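## Task

Scene 1: Rotate each knob in row C of the knob box so it points the same way as its counterpart in row A. Row A is the row closest to the side of the box that has the socket. Every other knob must still point at the mark it points at now. When finished, release the knobs and move the robot away. The robot must not tip over or end up leaning, or the task fails. Any knob that stays in position only because the robot is holding it does not count.

## Robot and tools

Robot: a wheeled base with two caster pairs and a lifting column that carries a head and two six-joint arms (left and right), each ending in a two-finger gripper. Shoulder height S = 0.90 m + column_m. Folded, the robot is 0.73 m long and 0.62 m wide, and its front is 0.40 m ahead of the column. The base drives forward or back and turns in place. It cannot move sideways.

Frames: the base frame sits on the floor under the column, with x forward, y to the left and z up. left_hand and right_hand are reported in this frame at the point where the fingers meet; the fingertips reach 8 mm past it. quat_wxyz maps (0,0,1) to the direction the fingers point. The hand's y axis runs along the opening. base_odometry is measured from where the base stood at the start of the scene and counts wheel turns only, so slipping shows up as travel. Its heading is positive to the left.

execute_actions: arguments are actions (a list with zero or one action) and cameras (a list of camera names; omitted, null or ["all"] gives all cameras, [] gives none). An action may contain base, joints and speeds.
- base holds exactly one relative command, counted from the base's last reported position. {"translate_m": d} drives d metres, positive forward, range -3 to 3. {"rotate_rad": d} turns d radians, positive counter-clockwise seen from above, range -3.2 to 3.2.
- joints is a single dict keyed by joint name, covering both arms, column and head. Every value is an absolute target, not an offset. Ranges: column_m 0 to 0.8 m; head_tilt_rad -0.61 to 1.308 (positive tilts down). For each arm, <side>_joint1_rad ±2.879, joint2 0 to 3.141, joint3 0 to 3.019, joint4 -1.692 to 1.57, joint5 ±1.57 (positive swings the hand to the robot's right), joint6 ±2.094 (positive rolls clockwise seen from behind). <side>_gripper_m is the fingertip gap in metres, 0 (closed) to 0.093.
- speeds optionally caps speed for this action only: translate_m 0.05 to 0.8 m/s, rotate_rad 0.1 to 1 rad/s. Base moves longer than 8.667 s are refused. Actions end within 15 s. Any unknown key or out-of-range number rejects the whole call. Joints or base left out of an action may keep driving toward their earlier targets.

Arm geometry: with joint1 at -1.57 (left) or 1.57 (right) and joints 5 and 6 at 0, the arm swings in a vertical plane 0.23 m to that side of the column. Let a = j2 - 0.35, b = 1.05 + j2 - j3 and c = b - j4 (c = 1.57 means fingers point straight down). The hand point is then 0.12 + 0.39 sin a + 0.38 cos b + 0.25 cos c m ahead and S + 0.39 cos a - 0.38 sin b - 0.25 sin c m high. In practice the hand lands up to about 5 cm lower and closer than these formulas say, so trust the reported left_hand and right_hand. Reach is about 1 m from the shoulder. Small changes (under about 0.03 rad, or 0.08 for joints 2 and 3) may not move a joint at all. For gentle contact, step about 0.05 rad per call from your last target.

Gripper: fingers are 7 cm long. The housing is 10 x 7 cm. To grip, command an opening smaller than the object. An opening staying 0.002 m or more above its target means something is held.

Result lines: base_status and joint_status give the outcome of each motion: done, off_target, contact_stop (base or column only), time_out, not_followed, or limit_stop_at_motor_heat. "joint command not followed" means a self-collision check blocked that arm. To recover, move the joints involved at least 0.05 rad back, or move the other arm, or drive away from whatever is blocking. on_its_own reports behaviour you did not command; "held at" there is a target, not a position. A blocked arm keeps pushing. Send its reported joint positions back as targets to relieve it. turned_by_wheels differing from turned_by_imu (more than about 4% and at least 0.05 rad) means the base slipped or bumped something. base_tilt is in degrees. wheel_motors_off = 1 means the wheel motors shut off after about 3 s of hard pushing. motor_effort covers the wheels only. Also reported: joint torques and motor temperatures (MOTOR HOT from 85 °C; at 100 °C the arm drops its hold). After a stop, the remaining calls in that reply are skipped.

Column: it halts descent with contact_stop when a hand load changes, for example when a hand touches down. It will not go down again until it has risen 0.2 m. If the column or shoulders touch something, reverse 0.05 m. If the base stalls (contact_stop), back off 0.05 m before turning.

Cameras: cam_head_left and cam_head_right look forward and down by roughly head_tilt_rad. cam_left_wrist and cam_right_wrist are fisheye lenses looking along the fingers; the closed fingertips are at the image centre. nav_camera sits low on the front of the base. zoom_image takes camera and region [x0,y0,x1,y1] in pixels (at most 504x504) and zooms into that camera's latest image.

Other tools: wait takes seconds (0 to 10) and returns state and images. read_manual returns the licence text only. finished_scene takes scene (1 or 2) and ends that scene irreversibly.

Avoid: arms striking or pressing on each other, hard shoves with base or arms, knocking the box, tipping the robot, and overheating a motor by holding a push. Let go of the knobs and back away before calling finished_scene.

Each tool is called after ">>>" in YAML: its name, and indented under it one key for each argument.

## Session

>>> execute_actions:
  actions: []

Scene clock: 0.00 s.
Joint torques (N m, as the arm reports them, + toward a larger angle): no reading
Motor temperatures (°C, as the motors report them): left_arm=[34 35 34 35 34 35] | right_arm=[33 35 33 34 34 33]
base_odometry: x=+0.000 y=+0.000 heading=+0.000 (m, m, rad; odometry frame)
turned_by_wheels: +0.000 (rad since the last result)
turned_by_imu: +0.000 (rad since the last result)
base_tilt: forward=-0.4 right=-0.1 (deg)
base_status: not commanded
joint_positions: column_m=+0.554 head_tilt_rad=+0.867 left_joint1_rad=-1.575 left_joint2_rad=+0.897 left_joint3_rad=+0.406 left_joint4_rad=-0.983 left_joint5_rad=-0.014 left_joint6_rad=+0.075 left_gripper_m=+0.095 right_joint1_rad=+1.572 right_joint2_rad=+0.874 right_joint3_rad=+0.377 right_joint4_rad=-0.954 right_joint5_rad=+0.055 right_joint6_rad=-0.100 right_gripper_m=+0.095
joint_status: not commanded
wheel_motors_off: 0
motor_effort: left_wheel=+0 right_wheel=+2 (%)
left_hand: x=+0.1375 y=+0.2261 z=+1.2593 quat_wxyz=(+0.458, -0.038, -0.888, +0.012) (m; base frame)
right_hand: x=+0.1314 y=-0.2348 z=+1.2593 quat_wxyz=(+0.448, +0.057, -0.892, +0.002) (m; base frame)
pictures: cam_head_left, cam_head_right, cam_left_wrist, cam_right_wrist, nav_camera
Images, in order (width x height): cam_head_left 504x504, cam_head_right 504x504, cam_left_wrist 616x616, cam_right_wrist 616x616, nav_camera 504x504.

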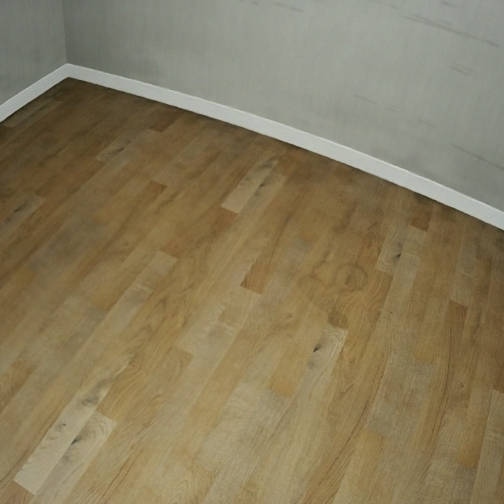

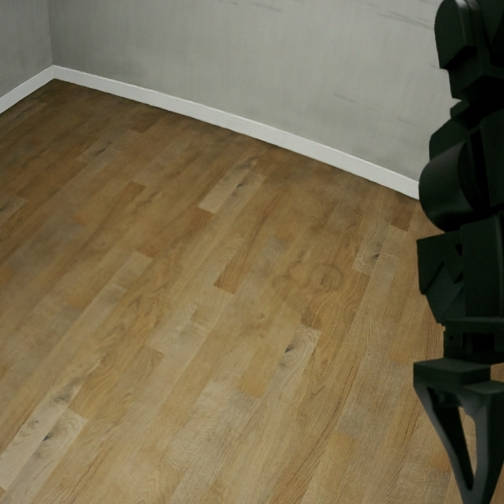

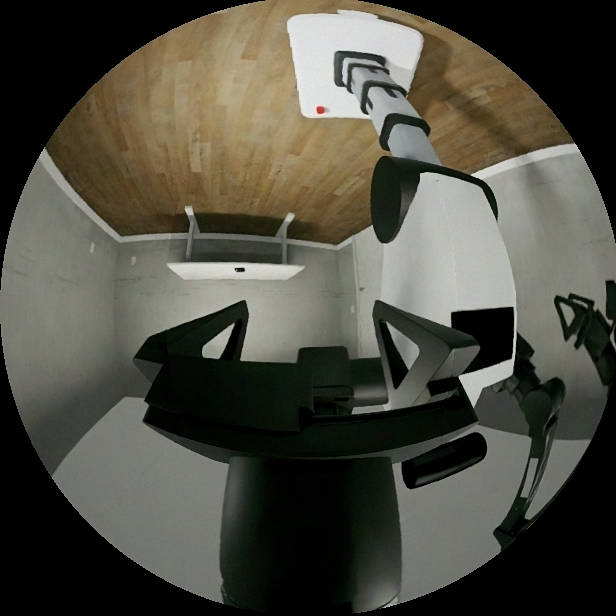

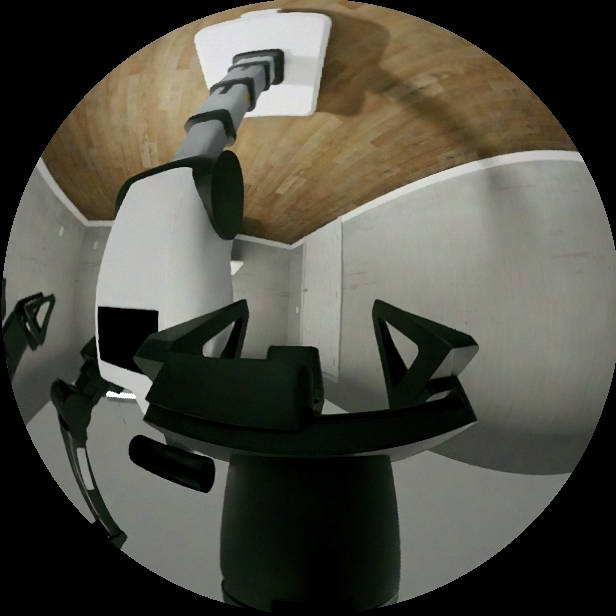

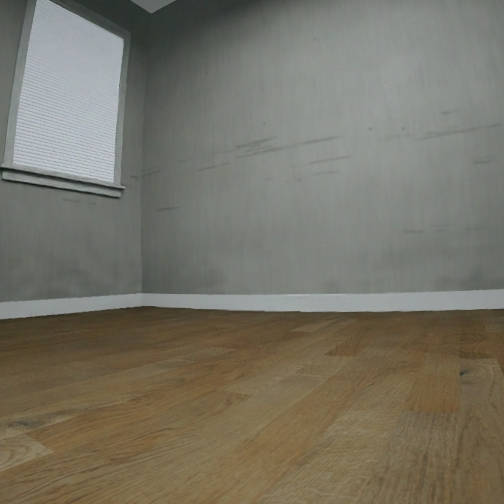

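Table is behind-left.

>>> execute_actions:
  actions:
    - {"base":{"rotate_rad":2.6},"joints":{"head_tilt_rad":0.4}}
  cameras: ["cam_head_left","nav_camera"]

Scene clock: 4.13 s.
Joint torques (N m, as the arm reports them, + toward a larger angle): left_arm=[ 1.47 -7.72 -1.11 -1.52 -0.1   0.11] | right_arm=[ 1.28 -6.35 -1.49 -1.21 -0.03  0.07]
Motor temperatures (°C, as the motors report them): left_arm=[34 35 34 35 34 35] | right_arm=[33 36 33 34 34 33]
base_odometry: x=+0.000 y=+0.000 heading=+2.599 (m, m, rad; odometry frame)
turned_by_wheels: +2.599 (rad since the last result)
turned_by_imu: +2.598 (rad since the last result)
base_tilt: forward=-0.4 right=-0.2 (deg)
base_status: done
joint_positions: column_m=+0.554 head_tilt_rad=+0.419 left_joint1_rad=-1.575 left_joint2_rad=+0.897 left_joint3_rad=+0.406 left_joint4_rad=-0.983 left_joint5_rad=-0.014 left_joint6_rad=+0.075 left_gripper_m=+0.095 right_joint1_rad=+1.572 right_joint2_rad=+0.874 right_joint3_rad=+0.377 right_joint4_rad=-0.954 right_joint5_rad=+0.055 right_joint6_rad=-0.100 right_gripper_m=+0.095
joint_status: all done
wheel_motors_off: 0
motor_effort: left_wheel=-2(31) right_wheel=+3(40) (%)
left_hand: x=+0.1375 y=+0.2261 z=+1.2593 quat_wxyz=(+0.458, -0.038, -0.888, +0.012) (m; base frame)
right_hand: x=+0.1314 y=-0.2348 z=+1.2593 quat_wxyz=(+0.448, +0.057, -0.892, +0.002) (m; base frame)
pictures: cam_head_left, nav_camera
camera_calibration (this result's frames):
cam_head_left: T_world_to_cam=[[-0.116165, -0.991722, 0.0547065, -0.0193853], [-0.352928, -0.0102702, -0.935594, 1.43987], [0.928411, -0.127991, -0.348814, 0.416844], [0, 0, 0, 1]] pos_world=[0.118916, 0.048915, 1.49359]
Images, in order (width x height): cam_head_left 504x504, nav_camera 504x504.

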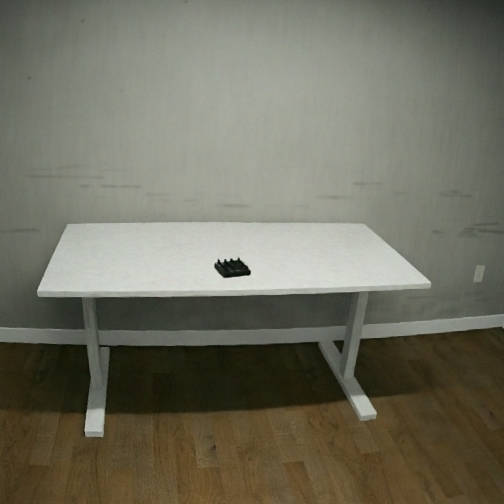

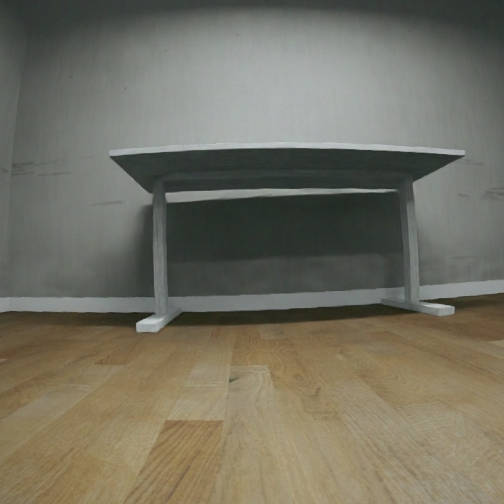

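>>> execute_actions:
  actions:
    - {"base":{"translate_m":1.25},"joints":{"head_tilt_rad":1.0,"right_joint2_rad":1.58,"right_joint3_rad":1.24,"right_joint4_rad":-0.18,"right_joint5_rad":0,"right_joint6_rad":0}}
  cameras: ["cam_head_left","cam_head_right","cam_right_wrist"]

Scene clock: 8.13 s.
Joint torques (N m, as the arm reports them, + toward a larger angle): left_arm=[ 1.58 -7.8  -1.26 -1.54 -0.09  0.11] | right_arm=[  1.11 -15.13   1.84   0.62  -0.15   0.18]
Motor temperatures (°C, as the motors report them): left_arm=[34 36 34 35 34 35] | right_arm=[33 36 33 34 34 33]
base_odometry: x=-1.071 y=+0.645 heading=+2.599 (m, m, rad; odometry frame)
turned_by_wheels: +0.000 (rad since the last result)
turned_by_imu: +0.005 (rad since the last result)
base_tilt: forward=-0.1 right=-0.1 (deg)
base_status: done
joint_positions: column_m=+0.554 head_tilt_rad=+1.000 left_joint1_rad=-1.575 left_joint2_rad=+0.897 left_joint3_rad=+0.407 left_joint4_rad=-0.983 left_joint5_rad=-0.014 left_joint6_rad=+0.075 left_gripper_m=+0.095 right_joint1_rad=+1.572 right_joint2_rad=+1.576 right_joint3_rad=+1.233 right_joint4_rad=-0.193 right_joint5_rad=+0.002 right_joint6_rad=-0.010 right_gripper_m=+0.095
joint_status: all done
wheel_motors_off: 0
motor_effort: left_wheel=+1(42) right_wheel=+0(61) (%)
left_hand: x=+0.1381 y=+0.2261 z=+1.2591 quat_wxyz=(+0.457, -0.038, -0.889, +0.012) (m; base frame)
right_hand: x=+0.5522 y=-0.2253 z=+0.9631 quat_wxyz=(+0.006, +0.005, -1.000, +0.001) (m; base frame)
pictures: cam_head_left, cam_head_right, cam_right_wrist
camera_calibration (this result's frames):
cam_head_left: T_world_to_cam=[[-0.0670154, -0.991722, 0.109527, -0.106248], [-0.808864, -0.0102702, -0.587907, 0.927342], [0.584165, -0.127991, -0.80148, 1.13101], [0, 0, 0, 1]] pos_world=[0.0822757, 0.048915, 1.46331]
cam_head_right: T_world_to_cam=[[-0.0451351, -0.992016, 0.117756, -0.220706], [-0.80741, -0.0331876, -0.589057, 0.938391], [0.588262, -0.121665, -0.799466, 1.12784], [0, 0, 0, 1]] pos_world=[0.0842377, -0.050582, 1.48043]
cam_right_wrist: T_world_to_cam=[[-0.00544618, -0.999926, 0.0108594, -0.229336], [-0.805101, 0.0108256, 0.593039, -0.118697], [-0.593113, -0.00551313, -0.8051, 1.22099], [0, 0, 0, 1]] pos_world=[0.627372, -0.221303, 1.0559]
Images, in order (width x height): cam_head_left 504x504, cam_head_right 504x504, cam_right_wrist 616x616.

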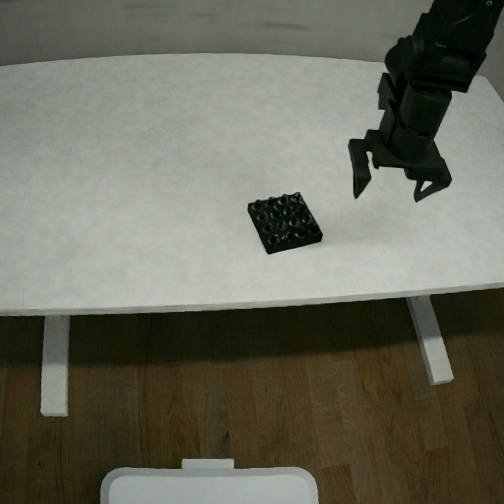

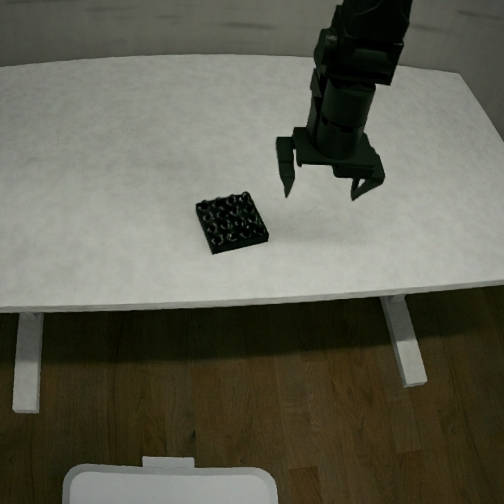

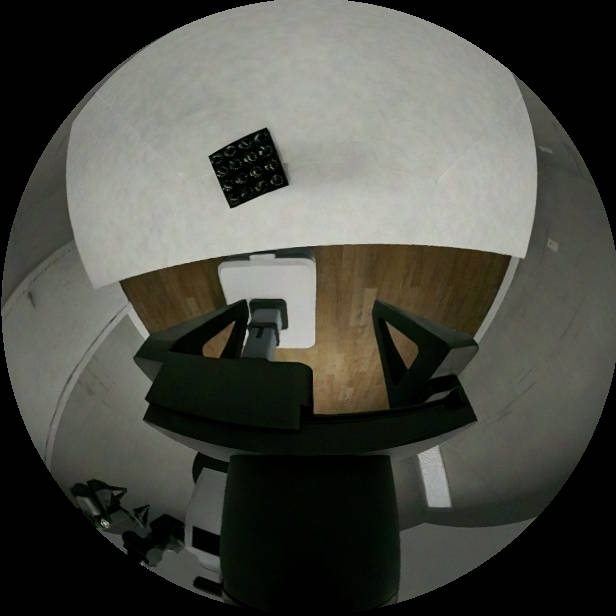

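>>> execute_actions:
  actions:
    - {"base":{"rotate_rad":0.15},"joints":{"column_m":0.45,"right_gripper_m":0.025}}
  cameras: []

>>> execute_actions:
  actions:
    - {"base":{"translate_m":0.1}}
  cameras: ["cam_head_left","cam_head_right","cam_right_wrist"]

>>> zoom_image:
  camera: "cam_right_wrist"
  region: [200,120,420,340]

Scene clock: 12.23 s.
Joint torques (N m, as the arm reports them, + toward a larger angle): left_arm=[ 1.52 -7.65 -1.21 -1.52 -0.09  0.11] | right_arm=[  0.53 -15.75   1.71   0.59  -0.09   0.14]
Motor temperatures (°C, as the motors report them): left_arm=[34 36 34 35 34 35] | right_arm=[33 37 33 34 34 33]
base_odometry: x=-1.071 y=+0.645 heading=+2.748 (m, m, rad; odometry frame)
turned_by_wheels: +0.149 (rad since the last result)
turned_by_imu: +0.148 (rad since the last result)
base_tilt: forward=-0.1 right=-0.2 (deg)
base_status: done
joint_positions: column_m=+0.450 head_tilt_rad=+1.000 left_joint1_rad=-1.575 left_joint2_rad=+0.897 left_joint3_rad=+0.406 left_joint4_rad=-0.983 left_joint5_rad=-0.014 left_joint6_rad=+0.075 left_gripper_m=+0.095 right_joint1_rad=+1.574 right_joint2_rad=+1.576 right_joint3_rad=+1.233 right_joint4_rad=-0.193 right_joint5_rad=+0.001 right_joint6_rad=-0.010 right_gripper_m=+0.025
joint_status: all done
wheel_motors_off: 0
motor_effort: left_wheel=-2(40) right_wheel=+4(53) (%)
left_hand: x=+0.1379 y=+0.2261 z=+1.1555 quat_wxyz=(+0.457, -0.038, -0.888, +0.012) (m; base frame)
right_hand: x=+0.5522 y=-0.2236 z=+0.8594 quat_wxyz=(+0.006, +0.006, -1.000, -0.001) (m; base frame)
pictures: none
No camera images: the call's "cameras" was empty. Leave "cameras" out to get every camera's image.

Scene clock: 13.63 s.
Joint torques (N m, as the arm reports them, + toward a larger angle): left_arm=[ 1.52 -7.61 -1.23 -1.51 -0.09  0.1 ] | right_arm=[  0.96 -14.84   1.51   0.71  -0.08   0.15]
Motor temperatures (°C, as the motors report them): left_arm=[34 36 34 35 34 35] | right_arm=[33 37 33 34 34 33]
base_odometry: x=-1.163 y=+0.684 heading=+2.749 (m, m, rad; odometry frame)
turned_by_wheels: +0.001 (rad since the last result)
turned_by_imu: +0.002 (rad since the last result)
base_tilt: forward=-0.3 right=+0.0 (deg)
base_status: done
joint_positions: column_m=+0.450 head_tilt_rad=+1.001 left_joint1_rad=-1.575 left_joint2_rad=+0.897 left_joint3_rad=+0.406 left_joint4_rad=-0.983 left_joint5_rad=-0.014 left_joint6_rad=+0.075 left_gripper_m=+0.095 right_joint1_rad=+1.573 right_joint2_rad=+1.576 right_joint3_rad=+1.236 right_joint4_rad=-0.192 right_joint5_rad=+0.001 right_joint6_rad=-0.010 right_gripper_m=+0.025
joint_status: not commanded
wheel_motors_off: 0
motor_effort: left_wheel=+1(43) right_wheel=+0(46) (%)
left_hand: x=+0.1375 y=+0.2261 z=+1.1556 quat_wxyz=(+0.458, -0.038, -0.888, +0.012) (m; base frame)
right_hand: x=+0.5546 y=-0.2239 z=+0.8597 quat_wxyz=(+0.004, +0.006, -1.000, -0.001) (m; base frame)
pictures: cam_head_left, cam_head_right, cam_right_wrist
camera_calibration (this result's frames):
cam_head_left: T_world_to_cam=[[-0.0669855, -0.991722, 0.109545, -0.0949233], [-0.809024, -0.0102702, -0.587686, 0.8661], [0.583947, -0.127991, -0.801639, 1.04818], [0, 0, 0, 1]] pos_world=[0.082255, 0.048915, 1.35966]
cam_head_right: T_world_to_cam=[[-0.045103, -0.992016, 0.117769, -0.20852], [-0.80757, -0.0331876, -0.588837, 0.87703], [0.588044, -0.121665, -0.799626, 1.04522], [0, 0, 0, 1]] pos_world=[0.0842215, -0.050582, 1.37677]
cam_right_wrist: T_world_to_cam=[[-0.00455079, -0.999954, 0.00841811, -0.225206], [-0.807816, 0.00863799, 0.589371, -0.0512679], [-0.589417, -0.00411818, -0.807818, 1.13977], [0, 0, 0, 1]] pos_world=[0.629358, -0.220059, 0.952835]
Images, in order (width x height): cam_head_left 504x504, cam_head_right 504x504, cam_right_wrist 616x616.

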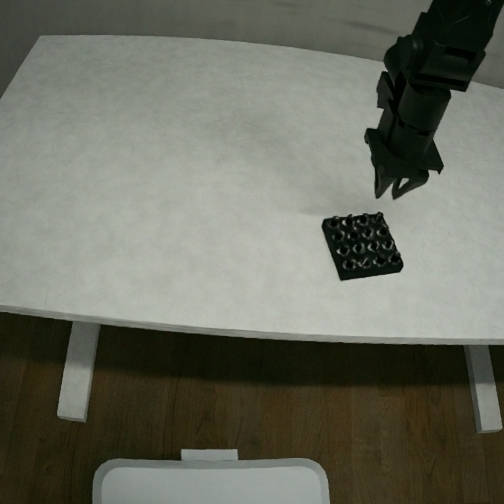

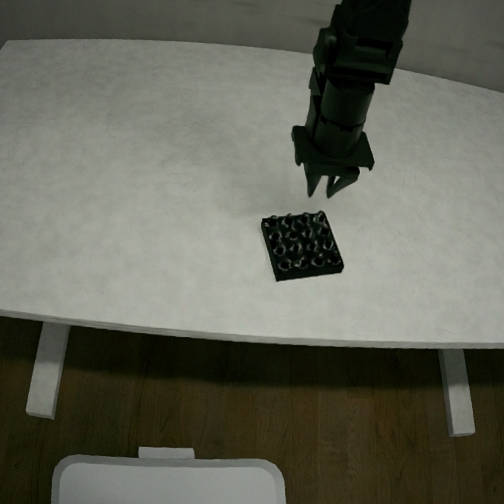

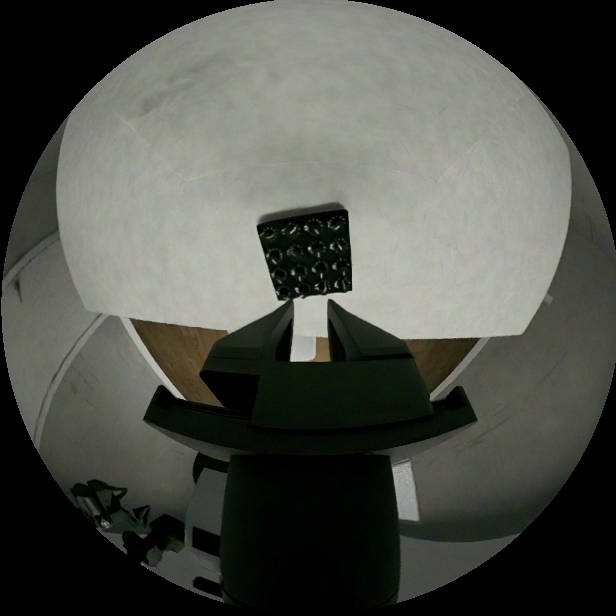

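Region (200, 120, 420, 340) of cam_right_wrist's 616x616 image, scaled by 2.291, with more detail than that image has.

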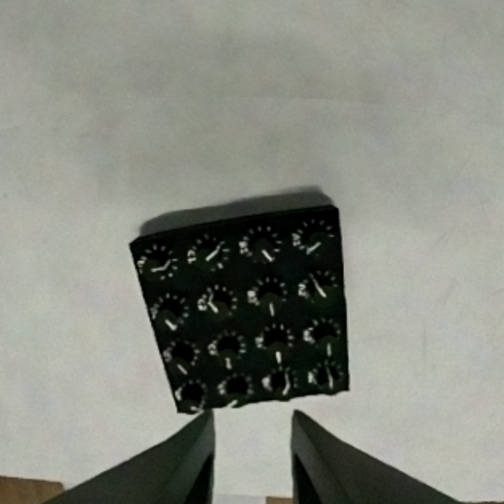

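>>> execute_actions:
  actions:
    - {"base":{"translate_m":-0.07},"joints":{"column_m":0.39}}
  cameras: ["cam_head_right","cam_right_wrist"]

>>> zoom_image:
  camera: "cam_right_wrist"
  region: [210,120,410,320]

>>> zoom_image:
  camera: "cam_head_right"
  region: [240,120,380,260]

Scene clock: 15.13 s.
Joint torques (N m, as the arm reports them, + toward a larger angle): left_arm=[ 1.58 -7.46 -0.91 -1.52 -0.09  0.1 ] | right_arm=[  1.03 -15.45   2.01   0.6   -0.14   0.15]
Motor temperatures (°C, as the motors report them): left_arm=[34 36 34 35 34 35] | right_arm=[33 37 33 34 34 33]
base_odometry: x=-1.099 y=+0.657 heading=+2.747 (m, m, rad; odometry frame)
turned_by_wheels: -0.002 (rad since the last result)
turned_by_imu: -0.002 (rad since the last result)
base_tilt: forward=-0.1 right=-0.2 (deg)
base_status: done
joint_positions: column_m=+0.390 head_tilt_rad=+1.001 left_joint1_rad=-1.575 left_joint2_rad=+0.896 left_joint3_rad=+0.402 left_joint4_rad=-0.983 left_joint5_rad=-0.014 left_joint6_rad=+0.075 left_gripper_m=+0.095 right_joint1_rad=+1.573 right_joint2_rad=+1.576 right_joint3_rad=+1.236 right_joint4_rad=-0.192 right_joint5_rad=+0.001 right_joint6_rad=-0.010 right_gripper_m=+0.025
joint_status: all done
wheel_motors_off: 0
motor_effort: left_wheel=-1(49) right_wheel=+2(55) (%)
left_hand: x=+0.1358 y=+0.2261 z=+1.0963 quat_wxyz=(+0.459, -0.038, -0.888, +0.012) (m; base frame)
right_hand: x=+0.5546 y=-0.2241 z=+0.7997 quat_wxyz=(+0.004, +0.006, -1.000, +0.000) (m; base frame)
pictures: cam_head_right, cam_right_wrist
camera_calibration (this result's frames):
cam_head_right: T_world_to_cam=[[-0.045069, -0.992016, 0.117782, -0.201476], [-0.80774, -0.0331876, -0.588603, 0.841399], [0.587813, -0.121665, -0.799796, 0.997506], [0, 0, 0, 1]] pos_world=[0.0842044, -0.050582, 1.31678]
cam_right_wrist: T_world_to_cam=[[-0.00474152, -0.99995, 0.00874847, -0.225112], [-0.807814, 0.00898678, 0.589369, -0.0158356], [-0.589418, -0.00427263, -0.807817, 1.09128], [0, 0, 0, 1]] pos_world=[0.629359, -0.220296, 0.892854]
Images, in order (width x height): cam_head_right 504x504, cam_right_wrist 616x616.

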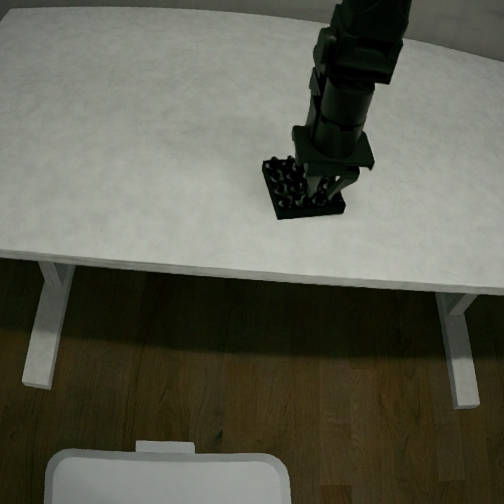

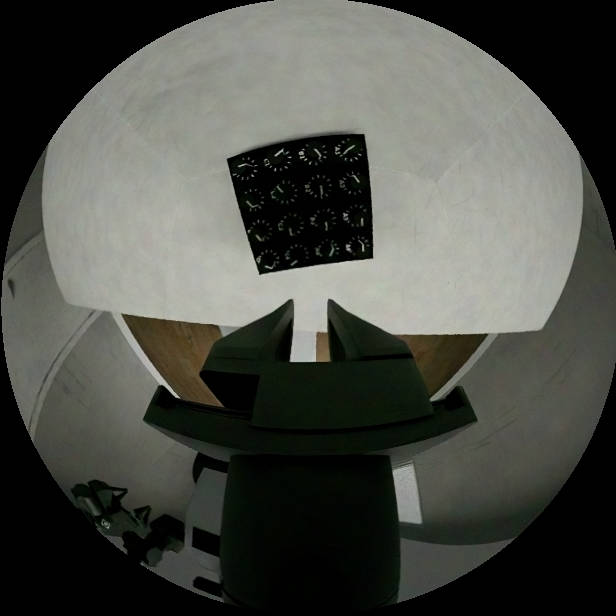

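Region (210, 120, 410, 320) of cam_right_wrist's 616x616 image, scaled by 2.520, with more detail than that image has.

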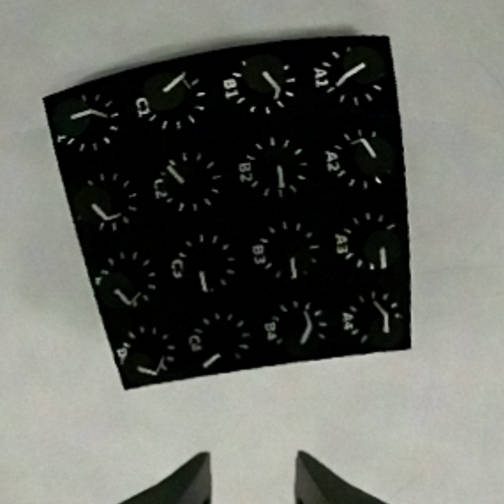

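Region (240, 120, 380, 260) of cam_head_right's 504x504 image, scaled by 3.600, with more detail than that image has.

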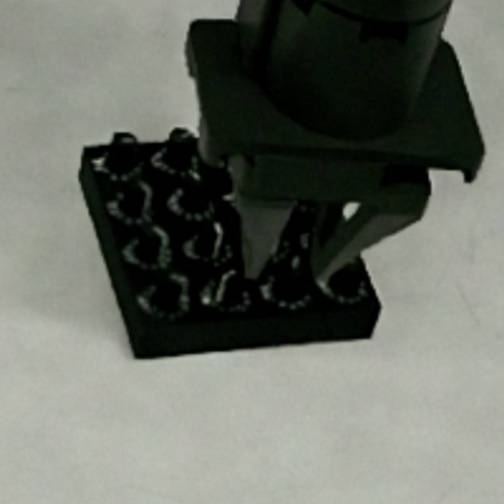

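>>> zoom_image:
  camera: "cam_right_wrist"
  region: [260,130,380,210]

>>> zoom_image:
  camera: "cam_right_wrist"
  region: [260,200,380,280]

Region (260, 130, 380, 210) of cam_right_wrist's 616x616 image, scaled by 4.200, with more detail than that image has.

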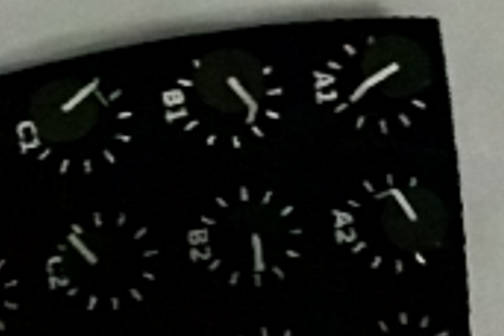

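Region (260, 200, 380, 280) of cam_right_wrist's 616x616 image, scaled by 4.200, with more detail than that image has.

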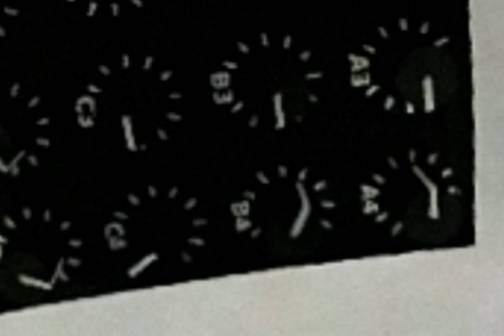

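>>> execute_actions:
  actions:
    - {"base":{"rotate_rad":0.024},"joints":{"column_m":0.362}}
  cameras: []

>>> execute_actions:
  actions:
    - {"base":{"translate_m":0.01}}
  cameras: ["cam_head_left","cam_right_wrist"]

>>> zoom_image:
  camera: "cam_right_wrist"
  region: [210,130,410,330]

>>> execute_actions:
  actions:
    - {"joints":{"right_joint6_rad":2.09}}
  cameras: ["cam_head_left","cam_right_wrist"]

>>> zoom_image:
  camera: "cam_right_wrist"
  region: [210,130,410,330]

Scene clock: 16.70 s.
Joint torques (N m, as the arm reports them, + toward a larger angle): left_arm=[ 1.59 -7.5  -0.93 -1.53 -0.1   0.11] | right_arm=[  0.08 -14.37   1.57   0.8   -0.04   0.15]
Motor temperatures (°C, as the motors report them): left_arm=[34 36 34 35 34 35] | right_arm=[33 37 33 34 34 33]
base_odometry: x=-1.099 y=+0.657 heading=+2.769 (m, m, rad; odometry frame)
turned_by_wheels: +0.022 (rad since the last result)
turned_by_imu: +0.022 (rad since the last result)
base_tilt: forward=-0.3 right=-0.1 (deg)
base_status: done
joint_positions: column_m=+0.362 head_tilt_rad=+1.001 left_joint1_rad=-1.575 left_joint2_rad=+0.896 left_joint3_rad=+0.402 left_joint4_rad=-0.983 left_joint5_rad=-0.014 left_joint6_rad=+0.075 left_gripper_m=+0.095 right_joint1_rad=+1.574 right_joint2_rad=+1.576 right_joint3_rad=+1.236 right_joint4_rad=-0.192 right_joint5_rad=+0.001 right_joint6_rad=-0.010 right_gripper_m=+0.025
joint_status: all done
wheel_motors_off: 0
motor_effort: left_wheel=-1(44) right_wheel=+2(47) (%)
left_hand: x=+0.1358 y=+0.2261 z=+1.0683 quat_wxyz=(+0.459, -0.038, -0.888, +0.012) (m; base frame)
right_hand: x=+0.5546 y=-0.2236 z=+0.7717 quat_wxyz=(+0.004, +0.006, -1.000, -0.001) (m; base frame)
pictures: none
No camera images: the call's "cameras" was empty. Leave "cameras" out to get every camera's image.

Scene clock: 17.47 s.
Joint torques (N m, as the arm reports them, + toward a larger angle): left_arm=[ 1.38 -7.55 -1.15 -1.51 -0.09  0.11] | right_arm=[  0.64 -14.5    1.57   0.43  -0.08   0.15]
Motor temperatures (°C, as the motors report them): left_arm=[34 36 34 35 34 35] | right_arm=[33 37 33 34 34 33]
base_odometry: x=-1.108 y=+0.660 heading=+2.770 (m, m, rad; odometry frame)
turned_by_wheels: +0.001 (rad since the last result)
turned_by_imu: +0.001 (rad since the last result)
base_tilt: forward=-0.3 right=-0.3 (deg)
base_status: done
joint_positions: column_m=+0.362 head_tilt_rad=+1.001 left_joint1_rad=-1.575 left_joint2_rad=+0.896 left_joint3_rad=+0.406 left_joint4_rad=-0.983 left_joint5_rad=-0.014 left_joint6_rad=+0.075 left_gripper_m=+0.095 right_joint1_rad=+1.574 right_joint2_rad=+1.576 right_joint3_rad=+1.238 right_joint4_rad=-0.191 right_joint5_rad=+0.001 right_joint6_rad=-0.010 right_gripper_m=+0.025
joint_status: not commanded
wheel_motors_off: 0
motor_effort: left_wheel=+2(44) right_wheel=+0(37) (%)
left_hand: x=+0.1378 y=+0.2261 z=+1.0676 quat_wxyz=(+0.457, -0.038, -0.889, +0.012) (m; base frame)
right_hand: x=+0.5560 y=-0.2236 z=+0.7718 quat_wxyz=(+0.002, +0.006, -1.000, -0.001) (m; base frame)
pictures: cam_head_left, cam_right_wrist
camera_calibration (this result's frames):
cam_head_left: T_world_to_cam=[[-0.0669526, -0.991722, 0.109565, -0.0853129], [-0.8092, -0.0102702, -0.587444, 0.814069], [0.583706, -0.127991, -0.801814, 0.977891], [0, 0, 0, 1]] pos_world=[0.082232, 0.048915, 1.27165]
cam_right_wrist: T_world_to_cam=[[-0.00439044, -0.999961, 0.00769062, -0.223669], [-0.809388, 0.00806996, 0.587219, 0.00402986], [-0.587258, -0.00364655, -0.809392, 1.06972], [0, 0, 0, 1]] pos_world=[0.63048, -0.219792, 0.865175]
Images, in order (width x height): cam_head_left 504x504, cam_right_wrist 616x616.

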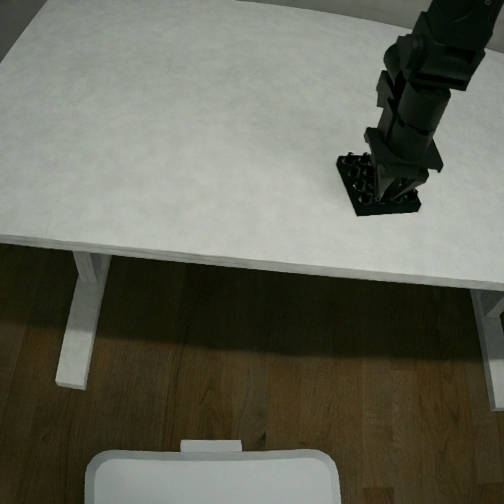

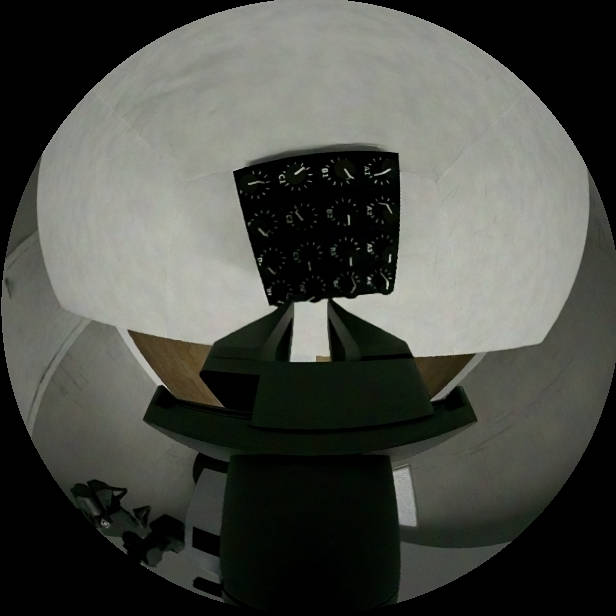

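Region (210, 130, 410, 330) of cam_right_wrist's 616x616 image, scaled by 2.520, with more detail than that image has.

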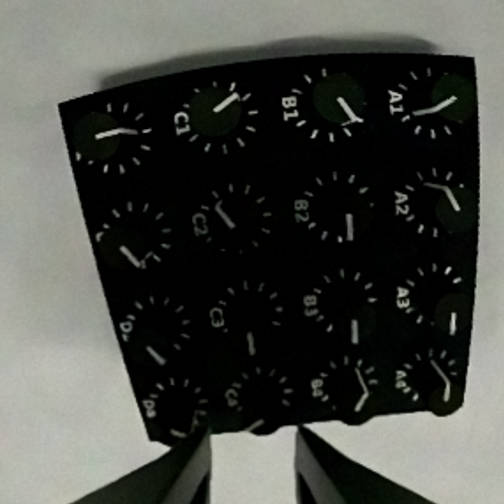

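Scene clock: 19.43 s.
Joint torques (N m, as the arm reports them, + toward a larger angle): left_arm=[ 1.49 -7.59 -1.17 -1.53 -0.09  0.11] | right_arm=[  1.45 -15.43   1.44   0.51   0.05   0.21]
Motor temperatures (°C, as the motors report them): left_arm=[34 36 34 35 34 35] | right_arm=[33 37 33 34 34 33]
base_odometry: x=-1.108 y=+0.660 heading=+2.770 (m, m, rad; odometry frame)
turned_by_wheels: +0.000 (rad since the last result)
turned_by_imu: +0.001 (rad since the last result)
base_tilt: forward=-0.2 right=-0.1 (deg)
base_status: not commanded
joint_positions: column_m=+0.362 head_tilt_rad=+1.001 left_joint1_rad=-1.575 left_joint2_rad=+0.896 left_joint3_rad=+0.406 left_joint4_rad=-0.983 left_joint5_rad=-0.014 left_joint6_rad=+0.075 left_gripper_m=+0.095 right_joint1_rad=+1.574 right_joint2_rad=+1.576 right_joint3_rad=+1.238 right_joint4_rad=-0.191 right_joint5_rad=+0.001 right_joint6_rad=+2.074 right_gripper_m=+0.025
joint_status: all done
joint sent to its limit — the command would take right_joint6_rad past its upper limit, so that joint was sent only as far as its limit.
wheel_motors_off: 0
motor_effort: left_wheel=+1(2) right_wheel=+0(0) (%)
left_hand: x=+0.1378 y=+0.2261 z=+1.0676 quat_wxyz=(+0.457, -0.038, -0.889, +0.012) (m; base frame)
right_hand: x=+0.5560 y=-0.2236 z=+0.7718 quat_wxyz=(+0.002, -0.861, -0.509, +0.002) (m; base frame)
pictures: cam_head_left, cam_right_wrist
camera_calibration (this result's frames):
cam_head_left: T_world_to_cam=[[-0.0669526, -0.991722, 0.109565, -0.0853129], [-0.8092, -0.0102702, -0.587443, 0.814069], [0.583706, -0.127991, -0.801814, 0.977891], [0, 0, 0, 1]] pos_world=[0.082232, 0.048915, 1.27165]
cam_right_wrist: T_world_to_cam=[[-0.86889, 0.494781, 0.0148792, 0.5856], [0.409676, 0.701915, 0.58265, -0.515101], [0.27784, 0.512355, -0.812587, 0.706567], [0, 0, 0, 1]] pos_world=[0.523534, -0.2902, 0.865557]
Images, in order (width x height): cam_head_left 504x504, cam_right_wrist 616x616.

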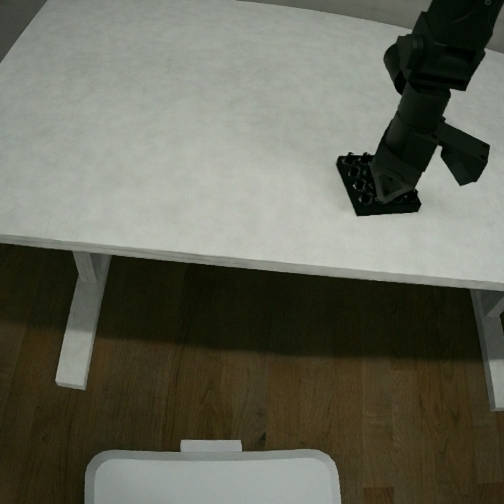

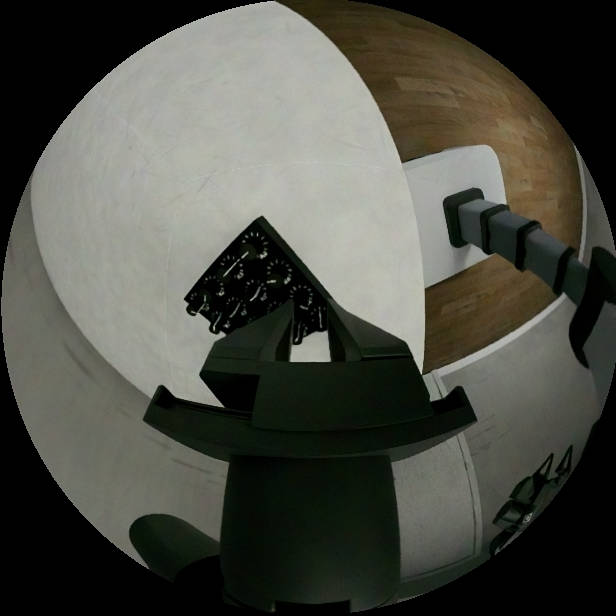

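Region (210, 130, 410, 330) of cam_right_wrist's 616x616 image, scaled by 2.520, with more detail than that image has.

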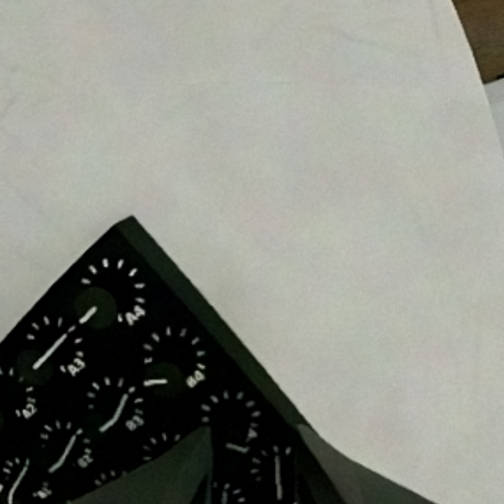

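>>> execute_actions:
  actions:
    - {"base":{"rotate_rad":-0.006}}
  cameras: []

>>> execute_actions:
  actions:
    - {"base":{"translate_m":0.008},"joints":{"column_m":0.354}}
  cameras: ["cam_head_left","cam_right_wrist"]

>>> zoom_image:
  camera: "cam_right_wrist"
  region: [240,230,380,370]

>>> zoom_image:
  camera: "cam_head_left"
  region: [330,130,440,240]

Scene clock: 20.17 s.
Joint torques (N m, as the arm reports them, + toward a larger angle): left_arm=[ 1.52 -7.62 -1.16 -1.57 -0.1   0.11] | right_arm=[  1.07 -14.9    1.45   0.47   0.01   0.16]
Motor temperatures (°C, as the motors report them): left_arm=[34 36 34 35 34 35] | right_arm=[33 37 33 34 34 33]
base_odometry: x=-1.108 y=+0.660 heading=+2.765 (m, m, rad; odometry frame)
turned_by_wheels: -0.005 (rad since the last result)
turned_by_imu: -0.005 (rad since the last result)
base_tilt: forward=-0.3 right=-0.1 (deg)
base_status: done
joint_positions: column_m=+0.362 head_tilt_rad=+1.001 left_joint1_rad=-1.575 left_joint2_rad=+0.896 left_joint3_rad=+0.406 left_joint4_rad=-0.983 left_joint5_rad=-0.014 left_joint6_rad=+0.075 left_gripper_m=+0.095 right_joint1_rad=+1.572 right_joint2_rad=+1.576 right_joint3_rad=+1.238 right_joint4_rad=-0.191 right_joint5_rad=+0.001 right_joint6_rad=+2.074 right_gripper_m=+0.025
joint_status: not commanded
wheel_motors_off: 0
motor_effort: left_wheel=+1(31) right_wheel=+1(28) (%)
left_hand: x=+0.1378 y=+0.2261 z=+1.0676 quat_wxyz=(+0.457, -0.038, -0.889, +0.012) (m; base frame)
right_hand: x=+0.5560 y=-0.2251 z=+0.7718 quat_wxyz=(+0.001, -0.861, -0.509, +0.002) (m; base frame)
pictures: none
No camera images: the call's "cameras" was empty. Leave "cameras" out to get every camera's image.

Scene clock: 20.80 s.
Joint torques (N m, as the arm reports them, + toward a larger angle): left_arm=[ 1.57 -7.52 -1.23 -1.5  -0.09  0.1 ] | right_arm=[  1.34 -14.35   1.2    0.42   0.01   0.2 ]
Motor temperatures (°C, as the motors report them): left_arm=[34 36 34 35 34 35] | right_arm=[33 37 33 34 34 33]
base_odometry: x=-1.115 y=+0.663 heading=+2.766 (m, m, rad; odometry frame)
turned_by_wheels: +0.001 (rad since the last result)
turned_by_imu: +0.001 (rad since the last result)
base_tilt: forward=-0.4 right=-0.1 (deg)
base_status: done
joint_positions: column_m=+0.354 head_tilt_rad=+1.001 left_joint1_rad=-1.575 left_joint2_rad=+0.896 left_joint3_rad=+0.406 left_joint4_rad=-0.983 left_joint5_rad=-0.014 left_joint6_rad=+0.075 left_gripper_m=+0.095 right_joint1_rad=+1.572 right_joint2_rad=+1.576 right_joint3_rad=+1.241 right_joint4_rad=-0.190 right_joint5_rad=+0.001 right_joint6_rad=+2.074 right_gripper_m=+0.025
joint_status: all done
wheel_motors_off: 0
motor_effort: left_wheel=+1(47) right_wheel=+0(35) (%)
left_hand: x=+0.1380 y=+0.2261 z=+1.0595 quat_wxyz=(+0.457, -0.038, -0.889, +0.012) (m; base frame)
right_hand: x=+0.5579 y=-0.2251 z=+0.7640 quat_wxyz=(+0.000, -0.861, -0.509, +0.000) (m; base frame)
pictures: cam_head_left, cam_right_wrist
camera_calibration (this result's frames):
cam_head_left: T_world_to_cam=[[-0.0669521, -0.991722, 0.109565, -0.0844362], [-0.809203, -0.0102702, -0.58744, 0.809362], [0.583702, -0.127991, -0.801817, 0.971476], [0, 0, 0, 1]] pos_world=[0.0822317, 0.048915, 1.26365]
cam_right_wrist: T_world_to_cam=[[-0.868369, 0.495806, 0.0105856, 0.591375], [0.408261, 0.702597, 0.582821, -0.50946], [0.281529, 0.510425, -0.812532, 0.697918], [0, 0, 0, 1]] pos_world=[0.52504, -0.291497, 0.857744]
Images, in order (width x height): cam_head_left 504x504, cam_right_wrist 616x616.

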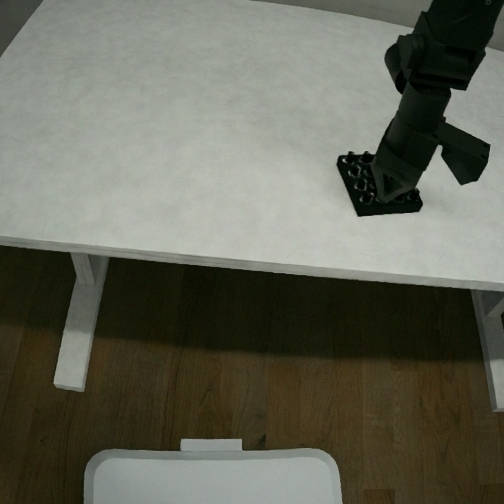

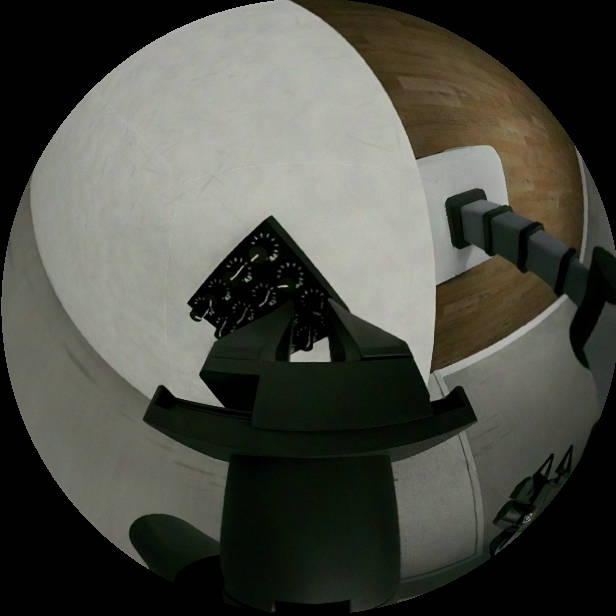

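Region (240, 230, 380, 370) of cam_right_wrist's 616x616 image, scaled by 3.600, with more detail than that image has.

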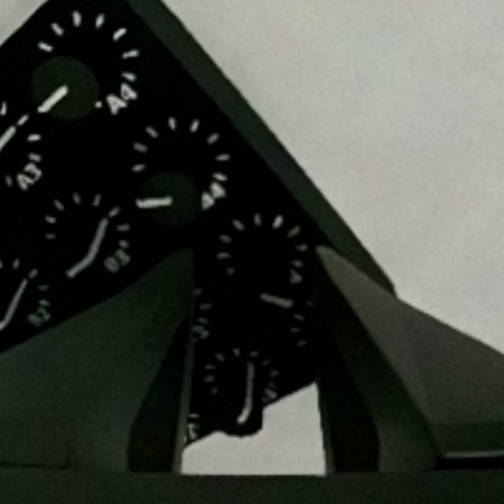

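Region (330, 130, 440, 240) of cam_head_left's 504x504 image, scaled by 4.582, with more detail than that image has.

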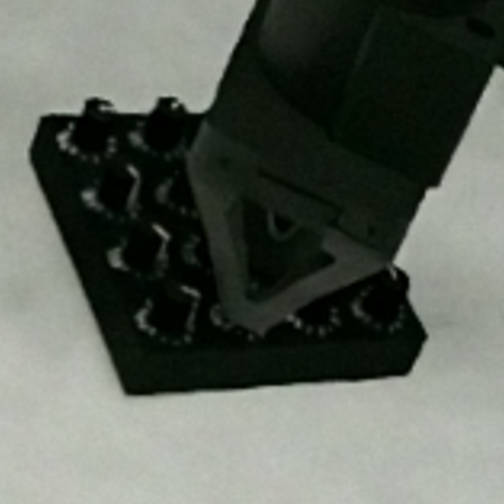

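>>> execute_actions:
  actions:
    - {"joints":{"column_m":0.347,"right_gripper_m":0.02}}
  cameras: []

>>> execute_actions:
  actions:
    - {"joints":{"right_gripper_m":0.004}}
  cameras: ["cam_right_wrist"]

>>> zoom_image:
  camera: "cam_right_wrist"
  region: [240,230,380,370]

Scene clock: 21.57 s.
Joint torques (N m, as the arm reports them, + toward a larger angle): left_arm=[ 1.45 -7.52 -1.24 -1.51 -0.09  0.11] | right_arm=[  0.14 -15.14   1.43   0.37   0.     0.19]
Motor temperatures (°C, as the motors report them): left_arm=[34 36 34 35 34 35] | right_arm=[33 37 33 34 34 33]
base_odometry: x=-1.115 y=+0.663 heading=+2.766 (m, m, rad; odometry frame)
turned_by_wheels: +0.000 (rad since the last result)
turned_by_imu: +0.000 (rad since the last result)
base_tilt: forward=-0.2 right=-0.2 (deg)
base_status: not commanded
joint_positions: column_m=+0.347 head_tilt_rad=+1.001 left_joint1_rad=-1.575 left_joint2_rad=+0.896 left_joint3_rad=+0.406 left_joint4_rad=-0.983 left_joint5_rad=-0.014 left_joint6_rad=+0.075 left_gripper_m=+0.095 right_joint1_rad=+1.572 right_joint2_rad=+1.576 right_joint3_rad=+1.241 right_joint4_rad=-0.190 right_joint5_rad=+0.001 right_joint6_rad=+2.074 right_gripper_m=+0.020
joint_status: all done
wheel_motors_off: 0
motor_effort: left_wheel=+4(4) right_wheel=+0(1) (%)
left_hand: x=+0.1380 y=+0.2261 z=+1.0525 quat_wxyz=(+0.457, -0.038, -0.889, +0.012) (m; base frame)
right_hand: x=+0.5579 y=-0.2251 z=+0.7570 quat_wxyz=(+0.000, -0.861, -0.509, +0.000) (m; base frame)
pictures: none
No camera images: the call's "cameras" was empty. Leave "cameras" out to get every camera's image.

Scene clock: 22.03 s.
Joint torques (N m, as the arm reports them, + toward a larger angle): left_arm=[ 1.54 -7.6  -1.22 -1.54 -0.09  0.1 ] | right_arm=[  0.21 -15.25   1.12   0.32   0.05   0.13]
Motor temperatures (°C, as the motors report them): left_arm=[34 36 34 35 34 35] | right_arm=[33 37 33 34 34 33]
base_odometry: x=-1.115 y=+0.663 heading=+2.766 (m, m, rad; odometry frame)
turned_by_wheels: +0.000 (rad since the last result)
turned_by_imu: +0.000 (rad since the last result)
base_tilt: forward=-0.3 right=-0.1 (deg)
base_status: not commanded
joint_positions: column_m=+0.347 head_tilt_rad=+1.001 left_joint1_rad=-1.575 left_joint2_rad=+0.896 left_joint3_rad=+0.406 left_joint4_rad=-0.983 left_joint5_rad=-0.014 left_joint6_rad=+0.075 left_gripper_m=+0.095 right_joint1_rad=+1.572 right_joint2_rad=+1.576 right_joint3_rad=+1.241 right_joint4_rad=-0.190 right_joint5_rad=-0.001 right_joint6_rad=+2.074 right_gripper_m=+0.010
joint_status: right_gripper_m off_target (ended at +0.010, target +0.004)
wheel_motors_off: 0
motor_effort: left_wheel=+4(2) right_wheel=+0(1) (%)
left_hand: x=+0.1380 y=+0.2261 z=+1.0525 quat_wxyz=(+0.457, -0.038, -0.889, +0.012) (m; base frame)
right_hand: x=+0.5579 y=-0.2249 z=+0.7570 quat_wxyz=(+0.001, -0.861, -0.509, +0.000) (m; base frame)
pictures: cam_right_wrist
camera_calibration (this result's frames):
cam_right_wrist: T_world_to_cam=[[-0.868368, 0.495794, 0.0111534, 0.590919], [0.408262, 0.701929, 0.583624, -0.506271], [0.281529, 0.511354, -0.811947, 0.691888], [0, 0, 0, 1]] pos_world=[0.52504, -0.291407, 0.850658]
Images, in order (width x height): cam_right_wrist 616x616.

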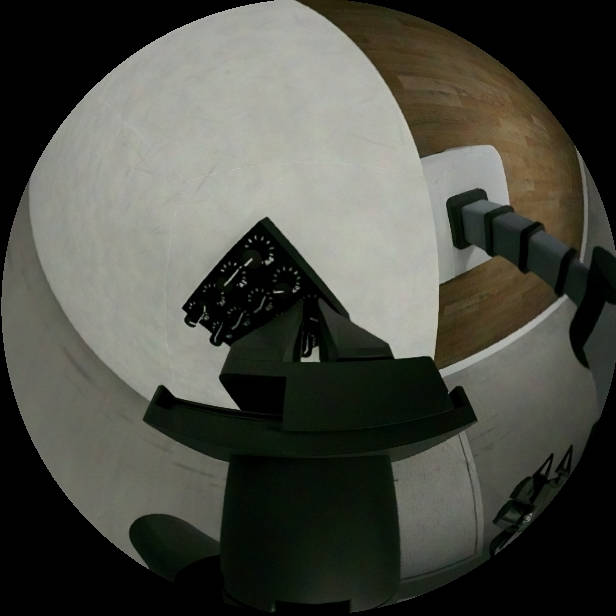

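Region (240, 230, 380, 370) of cam_right_wrist's 616x616 image, scaled by 3.600, with more detail than that image has.

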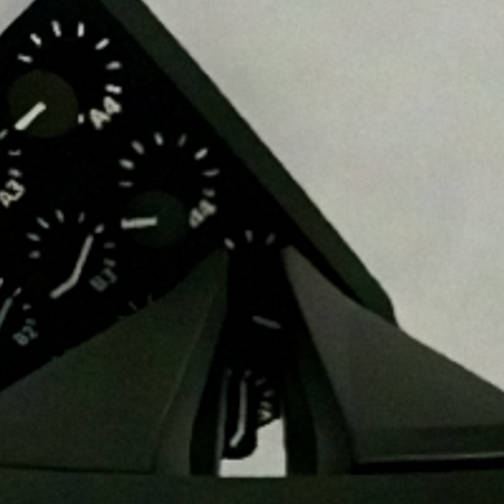

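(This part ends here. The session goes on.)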